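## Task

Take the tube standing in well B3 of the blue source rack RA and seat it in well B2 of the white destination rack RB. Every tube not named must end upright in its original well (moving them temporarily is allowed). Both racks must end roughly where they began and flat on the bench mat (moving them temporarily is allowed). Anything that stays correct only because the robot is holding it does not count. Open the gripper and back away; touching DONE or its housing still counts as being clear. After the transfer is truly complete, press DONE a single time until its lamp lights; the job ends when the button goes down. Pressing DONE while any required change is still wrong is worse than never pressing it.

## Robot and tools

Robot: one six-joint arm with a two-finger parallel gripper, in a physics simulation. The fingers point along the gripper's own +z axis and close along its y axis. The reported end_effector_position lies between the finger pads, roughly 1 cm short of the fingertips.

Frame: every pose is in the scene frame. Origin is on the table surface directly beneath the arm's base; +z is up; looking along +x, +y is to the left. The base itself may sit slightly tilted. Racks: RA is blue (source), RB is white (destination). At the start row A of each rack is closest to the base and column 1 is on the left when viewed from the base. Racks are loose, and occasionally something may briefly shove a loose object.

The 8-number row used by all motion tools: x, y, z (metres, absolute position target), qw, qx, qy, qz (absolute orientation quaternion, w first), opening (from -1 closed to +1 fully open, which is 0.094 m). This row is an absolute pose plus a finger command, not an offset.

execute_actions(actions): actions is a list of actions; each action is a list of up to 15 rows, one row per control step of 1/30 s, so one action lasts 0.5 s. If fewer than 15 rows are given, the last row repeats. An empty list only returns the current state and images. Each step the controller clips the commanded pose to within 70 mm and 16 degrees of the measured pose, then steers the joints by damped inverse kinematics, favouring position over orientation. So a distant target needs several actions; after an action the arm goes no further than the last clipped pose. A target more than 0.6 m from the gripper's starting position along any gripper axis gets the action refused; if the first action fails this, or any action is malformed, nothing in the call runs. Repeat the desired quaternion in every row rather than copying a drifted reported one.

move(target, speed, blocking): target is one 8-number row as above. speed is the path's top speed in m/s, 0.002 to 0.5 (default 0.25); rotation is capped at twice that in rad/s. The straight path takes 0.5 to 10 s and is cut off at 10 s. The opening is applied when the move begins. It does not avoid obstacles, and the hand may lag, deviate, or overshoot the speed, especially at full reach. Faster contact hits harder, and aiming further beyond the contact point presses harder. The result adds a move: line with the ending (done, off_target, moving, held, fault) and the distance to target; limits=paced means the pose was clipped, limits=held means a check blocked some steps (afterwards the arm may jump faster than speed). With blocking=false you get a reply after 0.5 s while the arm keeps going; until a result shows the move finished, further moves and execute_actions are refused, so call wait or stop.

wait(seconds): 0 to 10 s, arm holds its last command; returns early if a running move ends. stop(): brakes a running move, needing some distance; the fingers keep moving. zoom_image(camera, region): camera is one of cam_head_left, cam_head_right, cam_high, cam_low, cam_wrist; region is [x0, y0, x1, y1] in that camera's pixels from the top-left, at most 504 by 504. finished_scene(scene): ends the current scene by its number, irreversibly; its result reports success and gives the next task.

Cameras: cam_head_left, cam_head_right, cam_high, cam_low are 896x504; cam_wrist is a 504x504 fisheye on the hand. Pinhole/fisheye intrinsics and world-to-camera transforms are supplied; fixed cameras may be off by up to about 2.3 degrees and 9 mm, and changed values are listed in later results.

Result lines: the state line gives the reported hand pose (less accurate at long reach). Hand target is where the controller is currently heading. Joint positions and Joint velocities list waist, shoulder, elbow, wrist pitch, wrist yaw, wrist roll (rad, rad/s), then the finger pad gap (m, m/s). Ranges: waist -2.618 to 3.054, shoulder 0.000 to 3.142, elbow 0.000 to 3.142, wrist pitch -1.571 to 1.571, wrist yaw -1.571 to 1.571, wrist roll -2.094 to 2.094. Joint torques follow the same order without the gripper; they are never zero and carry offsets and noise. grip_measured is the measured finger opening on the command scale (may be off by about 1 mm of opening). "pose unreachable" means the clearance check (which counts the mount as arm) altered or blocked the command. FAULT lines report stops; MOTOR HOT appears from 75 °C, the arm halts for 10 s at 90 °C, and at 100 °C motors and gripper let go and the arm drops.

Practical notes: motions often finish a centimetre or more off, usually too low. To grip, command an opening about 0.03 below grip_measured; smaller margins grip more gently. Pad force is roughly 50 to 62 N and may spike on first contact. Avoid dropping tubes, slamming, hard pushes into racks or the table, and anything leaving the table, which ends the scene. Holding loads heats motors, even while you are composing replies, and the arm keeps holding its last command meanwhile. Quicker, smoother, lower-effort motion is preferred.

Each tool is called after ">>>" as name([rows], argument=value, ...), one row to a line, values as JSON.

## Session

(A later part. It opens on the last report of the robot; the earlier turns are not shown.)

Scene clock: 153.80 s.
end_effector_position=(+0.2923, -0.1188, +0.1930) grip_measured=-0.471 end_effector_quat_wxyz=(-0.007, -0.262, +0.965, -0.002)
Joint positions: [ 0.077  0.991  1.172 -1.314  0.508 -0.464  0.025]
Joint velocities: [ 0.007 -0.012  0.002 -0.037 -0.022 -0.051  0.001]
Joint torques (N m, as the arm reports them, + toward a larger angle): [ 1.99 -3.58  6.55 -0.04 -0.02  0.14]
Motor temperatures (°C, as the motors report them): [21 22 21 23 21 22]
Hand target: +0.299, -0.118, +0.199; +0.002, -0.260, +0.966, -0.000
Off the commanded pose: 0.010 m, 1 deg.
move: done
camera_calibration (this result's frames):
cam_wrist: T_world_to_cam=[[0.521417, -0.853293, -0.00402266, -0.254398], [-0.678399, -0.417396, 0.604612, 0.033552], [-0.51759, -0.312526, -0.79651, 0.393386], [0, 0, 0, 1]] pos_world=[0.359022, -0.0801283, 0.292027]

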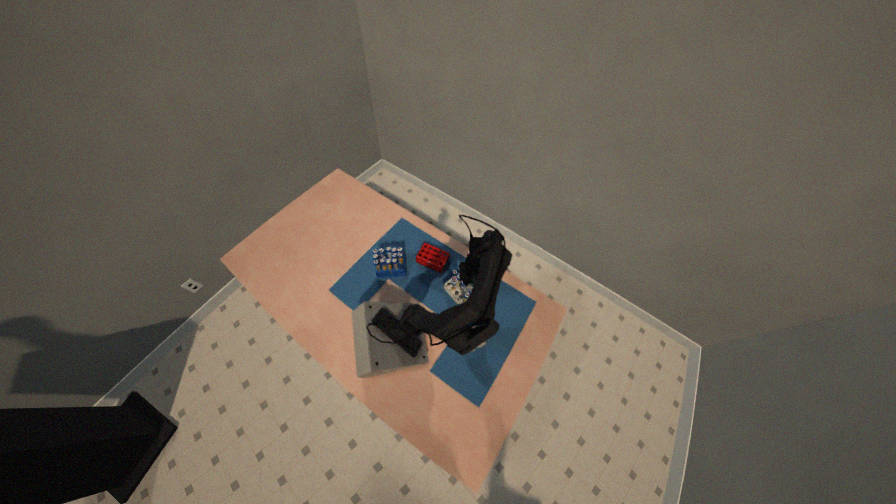

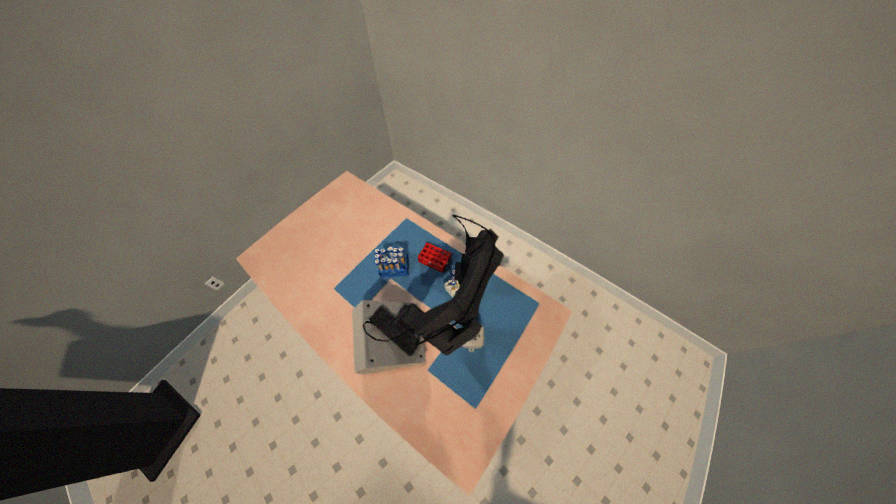

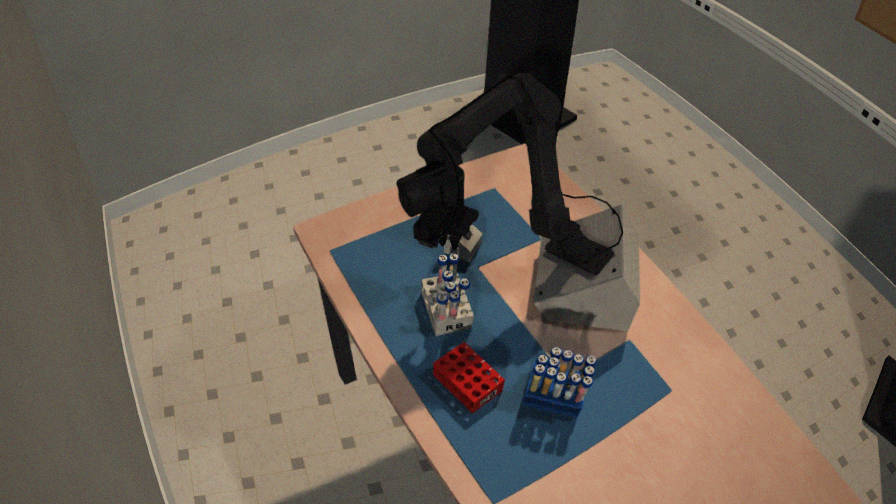

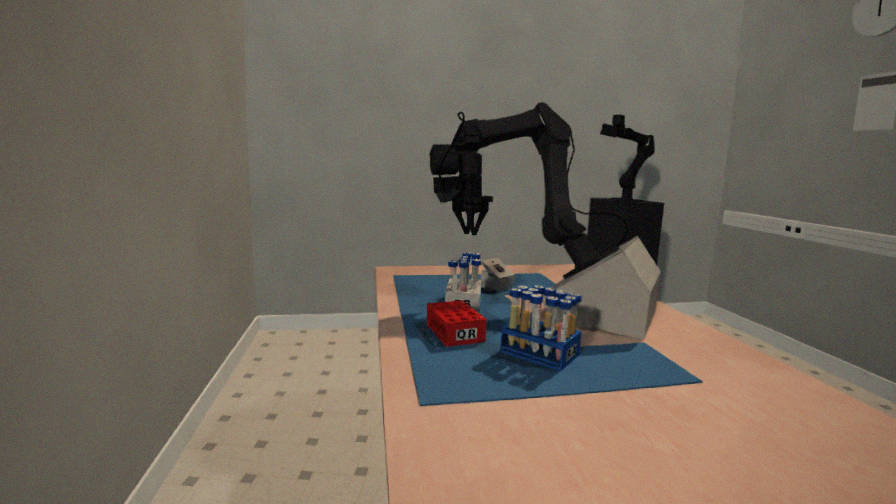

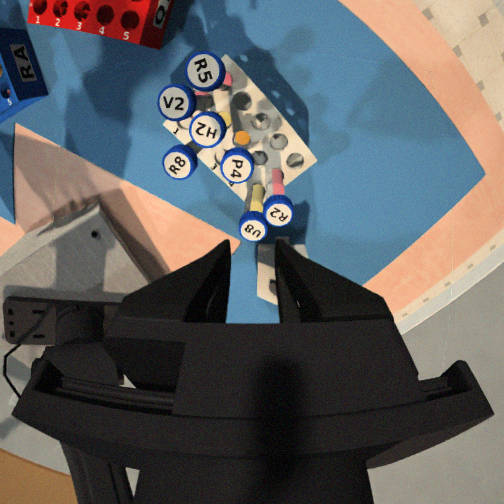

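>>> move(target=[0.18,-0.233,0.14,0,-0.446,-0.895,0,-1], speed=0.15)

Scene clock: 163.87 s.
end_effector_position=(+0.1748, -0.2317, +0.1447) grip_measured=-0.989 end_effector_quat_wxyz=(-0.011, +0.425, +0.905, -0.013)
Joint positions: [-1.3    0.81   0.898 -1.055 -0.251 -0.232  0.001]
Joint velocities: [-0.002  0.012  0.027 -0.037 -0.081  0.022  0.001]
Joint torques (N m, as the arm reports them, + toward a larger angle): [-1.26 -3.69  4.41  0.28 -0.11  0.08]
Motor temperatures (°C, as the motors report them): [21 23 21 23 21 22]
Hand target: +0.174, -0.236, +0.142; -0.007, +0.435, +0.900, -0.016
Off the commanded pose: 0.007 m, 3 deg.
move: off_target
camera_calibration (this result's frames):
cam_wrist: T_world_to_cam=[[-0.757199, -0.652474, 0.0304633, -0.0246483], [-0.507828, 0.617387, 0.600786, 0.146388], [-0.410805, 0.439444, -0.798829, 0.414649], [0, 0, 0, 1]] pos_world=[0.226017, -0.288676, 0.244037]

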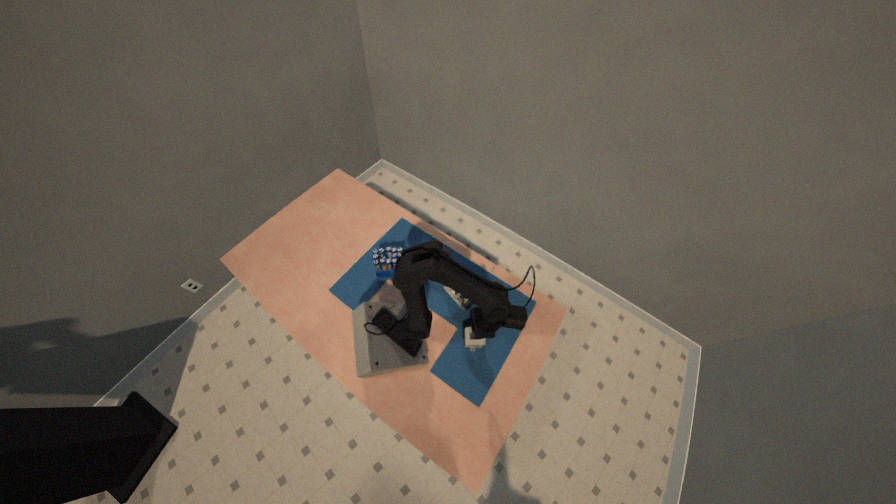

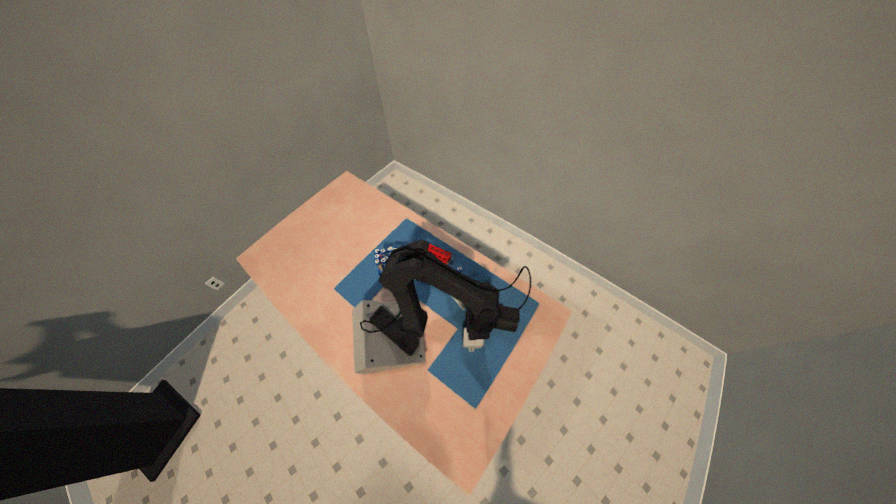

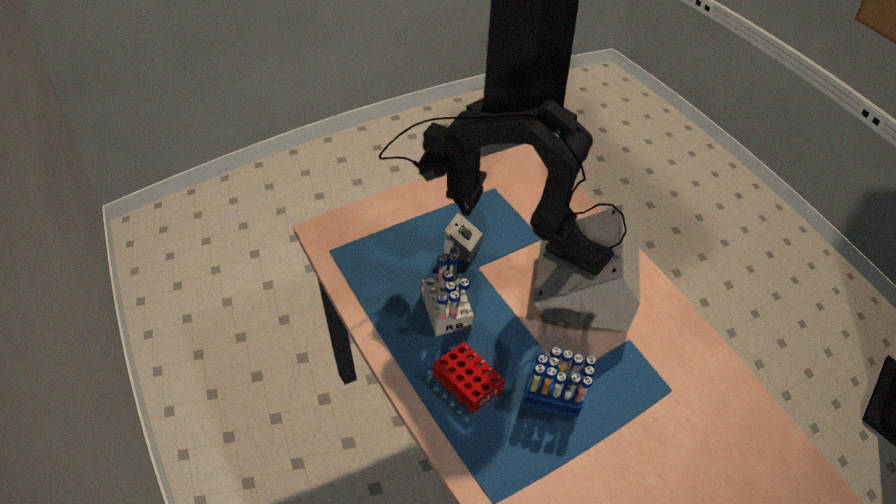

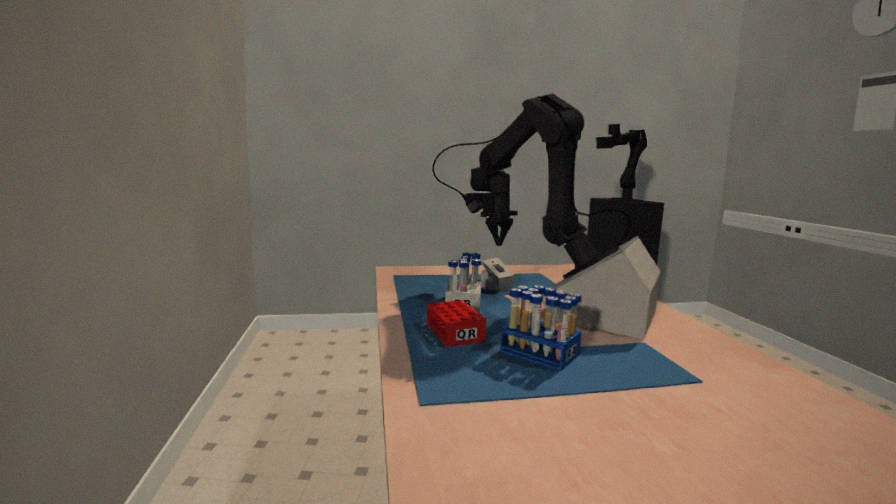

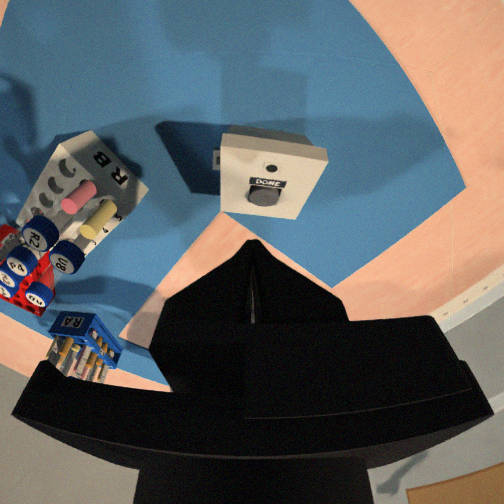

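>>> move(target=[0.168,-0.24,0.085,0,-0.446,-0.895,0,-1], speed=0.06)

>>> move(target=[0.168,-0.24,0.062,0,-0.446,-0.895,0,-1], speed=0.015)

Scene clock: 170.90 s.
end_effector_position=(+0.1645, -0.2390, +0.0873) grip_measured=-0.989 end_effector_quat_wxyz=(-0.007, +0.444, +0.896, -0.001)
Joint positions: [-1.3    0.93   0.746 -0.792 -0.277 -0.192  0.001]
Joint velocities: [-0.002 -0.017 -0.022 -0.022  0.037 -0.037 -0.   ]
Joint torques (N m, as the arm reports them, + toward a larger angle): [ 0.03 -4.32  4.1   0.22 -0.11  0.1 ]
Motor temperatures (°C, as the motors report them): [21 22 21 23 21 22]
Hand target: +0.168, -0.241, +0.085; -0.000, +0.446, +0.895, +0.000
Off the commanded pose: 0.004 m, 1 deg.
move: done
camera_calibration (this result's frames):
cam_wrist: T_world_to_cam=[[-0.784507, -0.620104, 0.00439046, -0.0208798], [-0.492781, 0.627694, 0.602633, 0.179955], [-0.376451, 0.470606, -0.798006, 0.369545], [0, 0, 0, 1]] pos_world=[0.211414, -0.299815, 0.186545]

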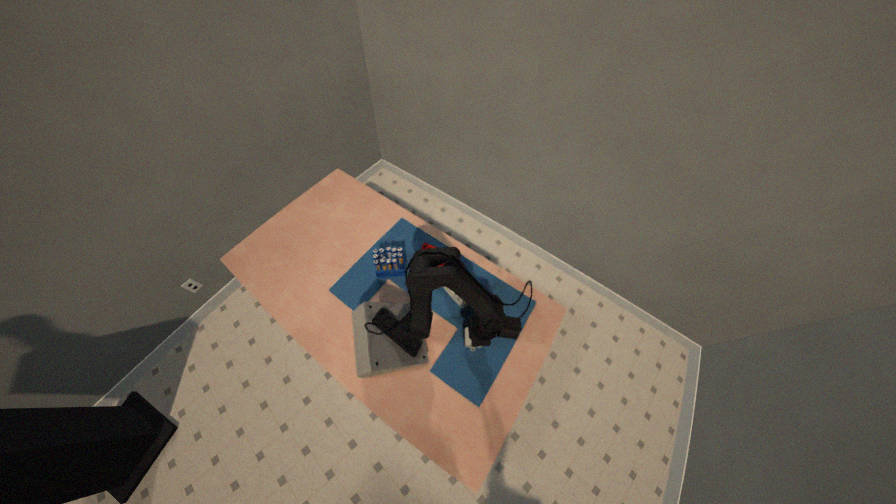

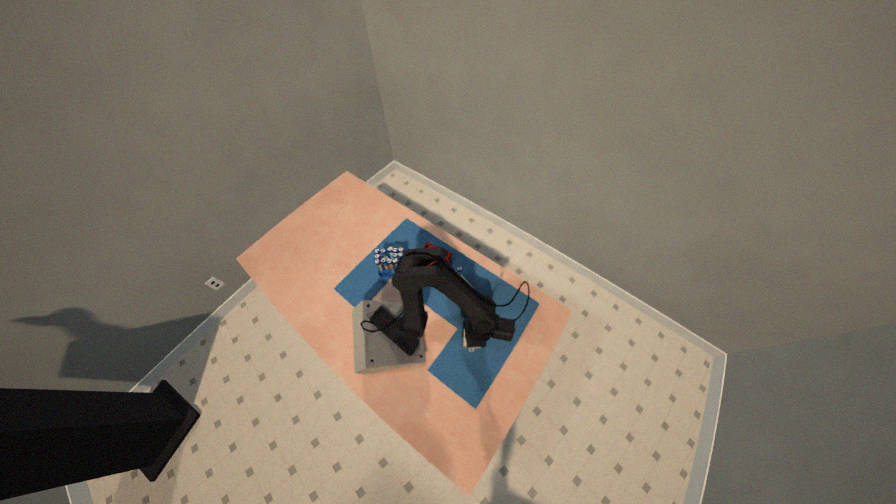

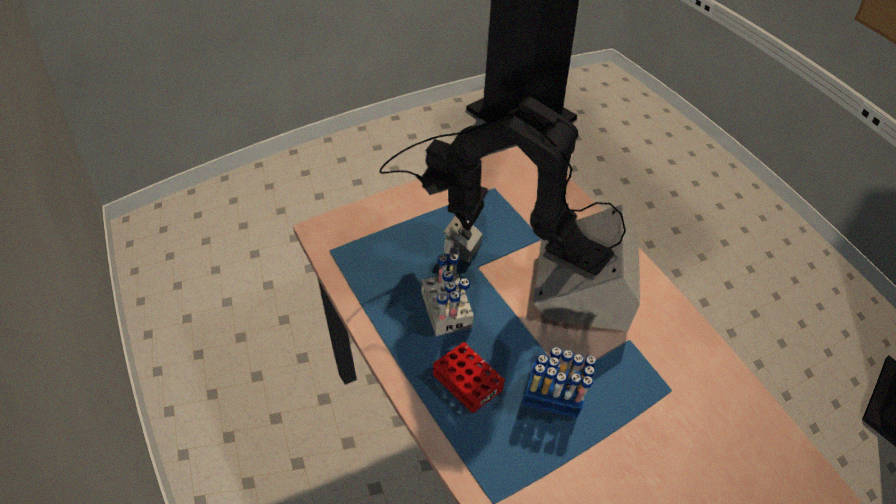

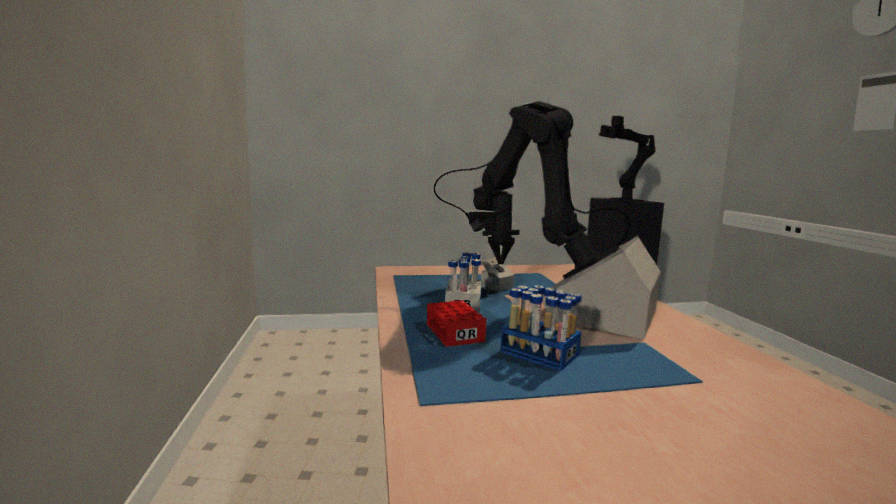

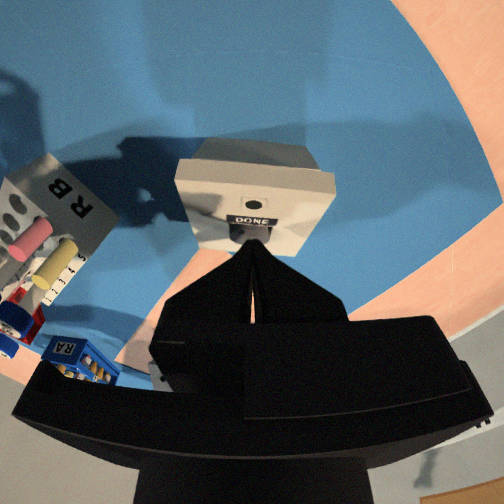

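Scene clock: 172.37 s.
end_effector_position=(+0.1640, -0.2367, +0.0737) grip_measured=-0.989 end_effector_quat_wxyz=(-0.010, +0.448, +0.894, +0.001)
Joint positions: [-1.273  0.959  0.713 -0.73  -0.262 -0.163  0.001]
Joint velocities: [-0.007 -0.002  0.002 -0.037  0.037  0.051 -0.   ]
Joint torques (N m, as the arm reports them, + toward a larger angle): no reading
Motor temperatures (°C, as the motors report them): [21 22 21 23 21 22]
move: unfinished (the scene ended)
camera_calibration (this result's frames):
cam_wrist: T_world_to_cam=[[-0.789166, -0.614173, 0.00275218, -0.0175596], [-0.486441, 0.627763, 0.607691, 0.185063], [-0.374956, 0.478231, -0.794169, 0.358731], [0, 0, 0, 1]] pos_world=[0.210673, -0.298516, 0.172481]
The task's run has ended: the event that ends the task has happened. This ends this scene only. If you have not yet called finished_scene for this scene, call it to go on to the next scene.

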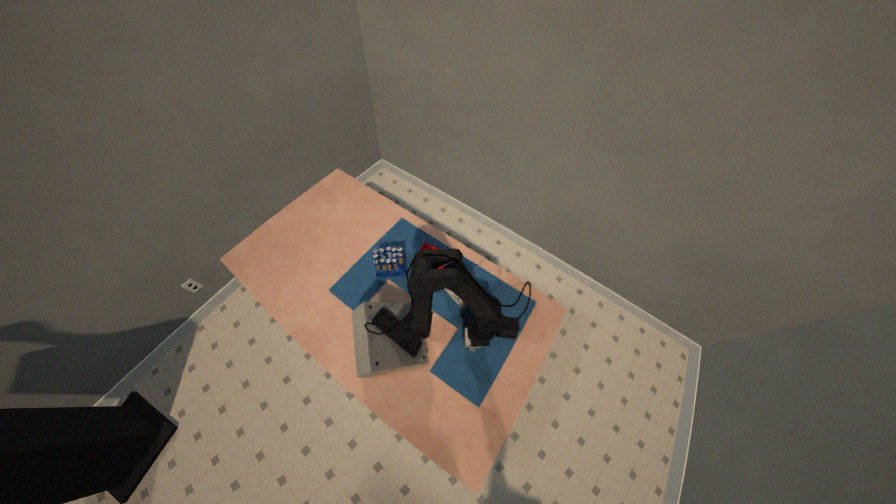

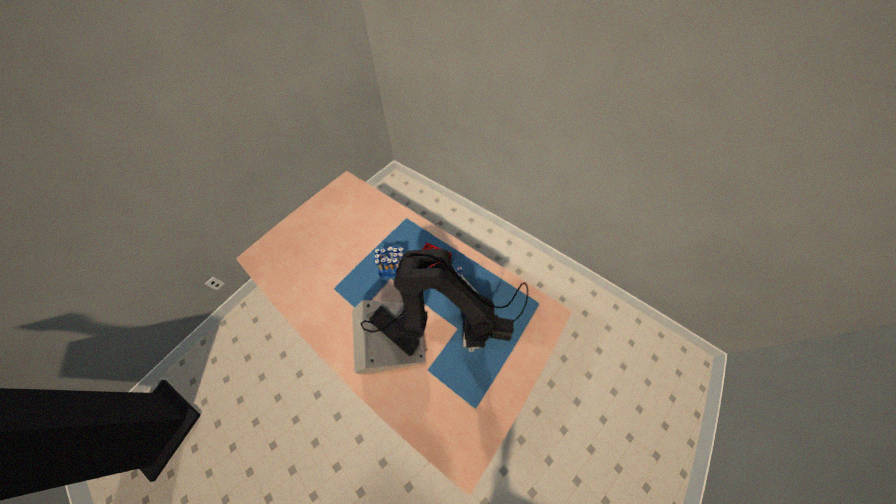

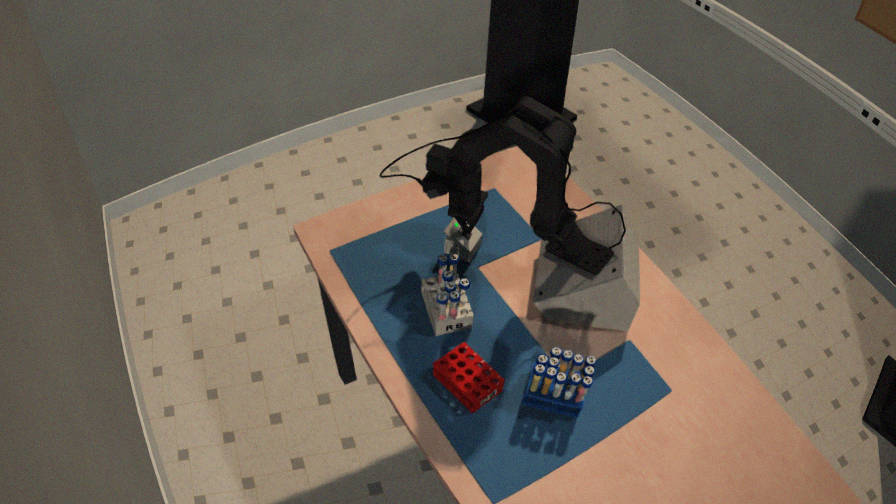

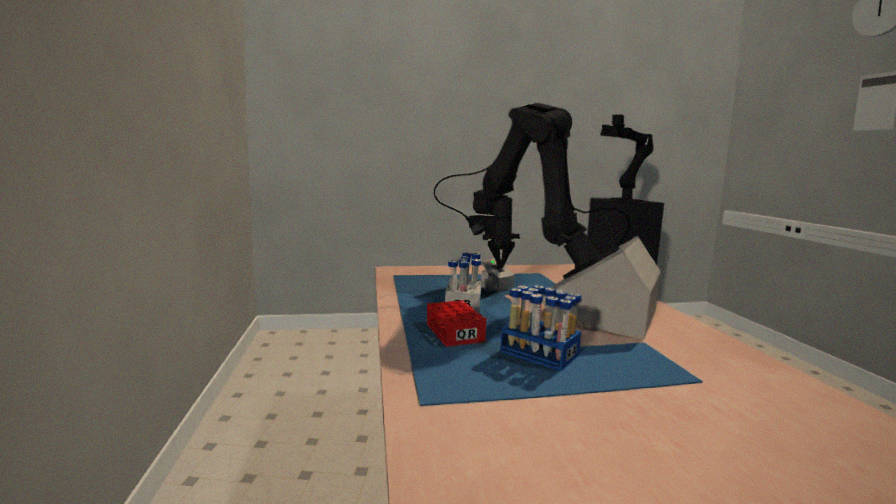

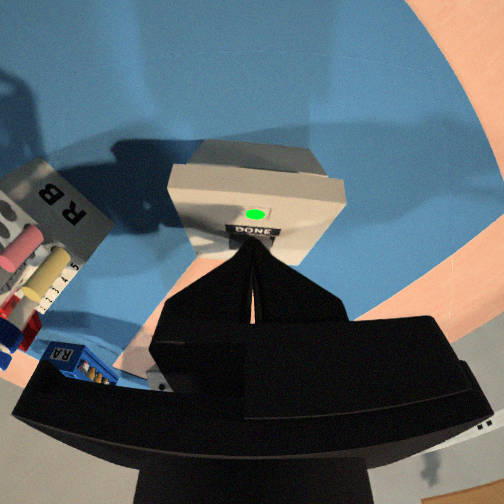

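>>> finished_scene(scene=1)

The scene is finished: the task was done.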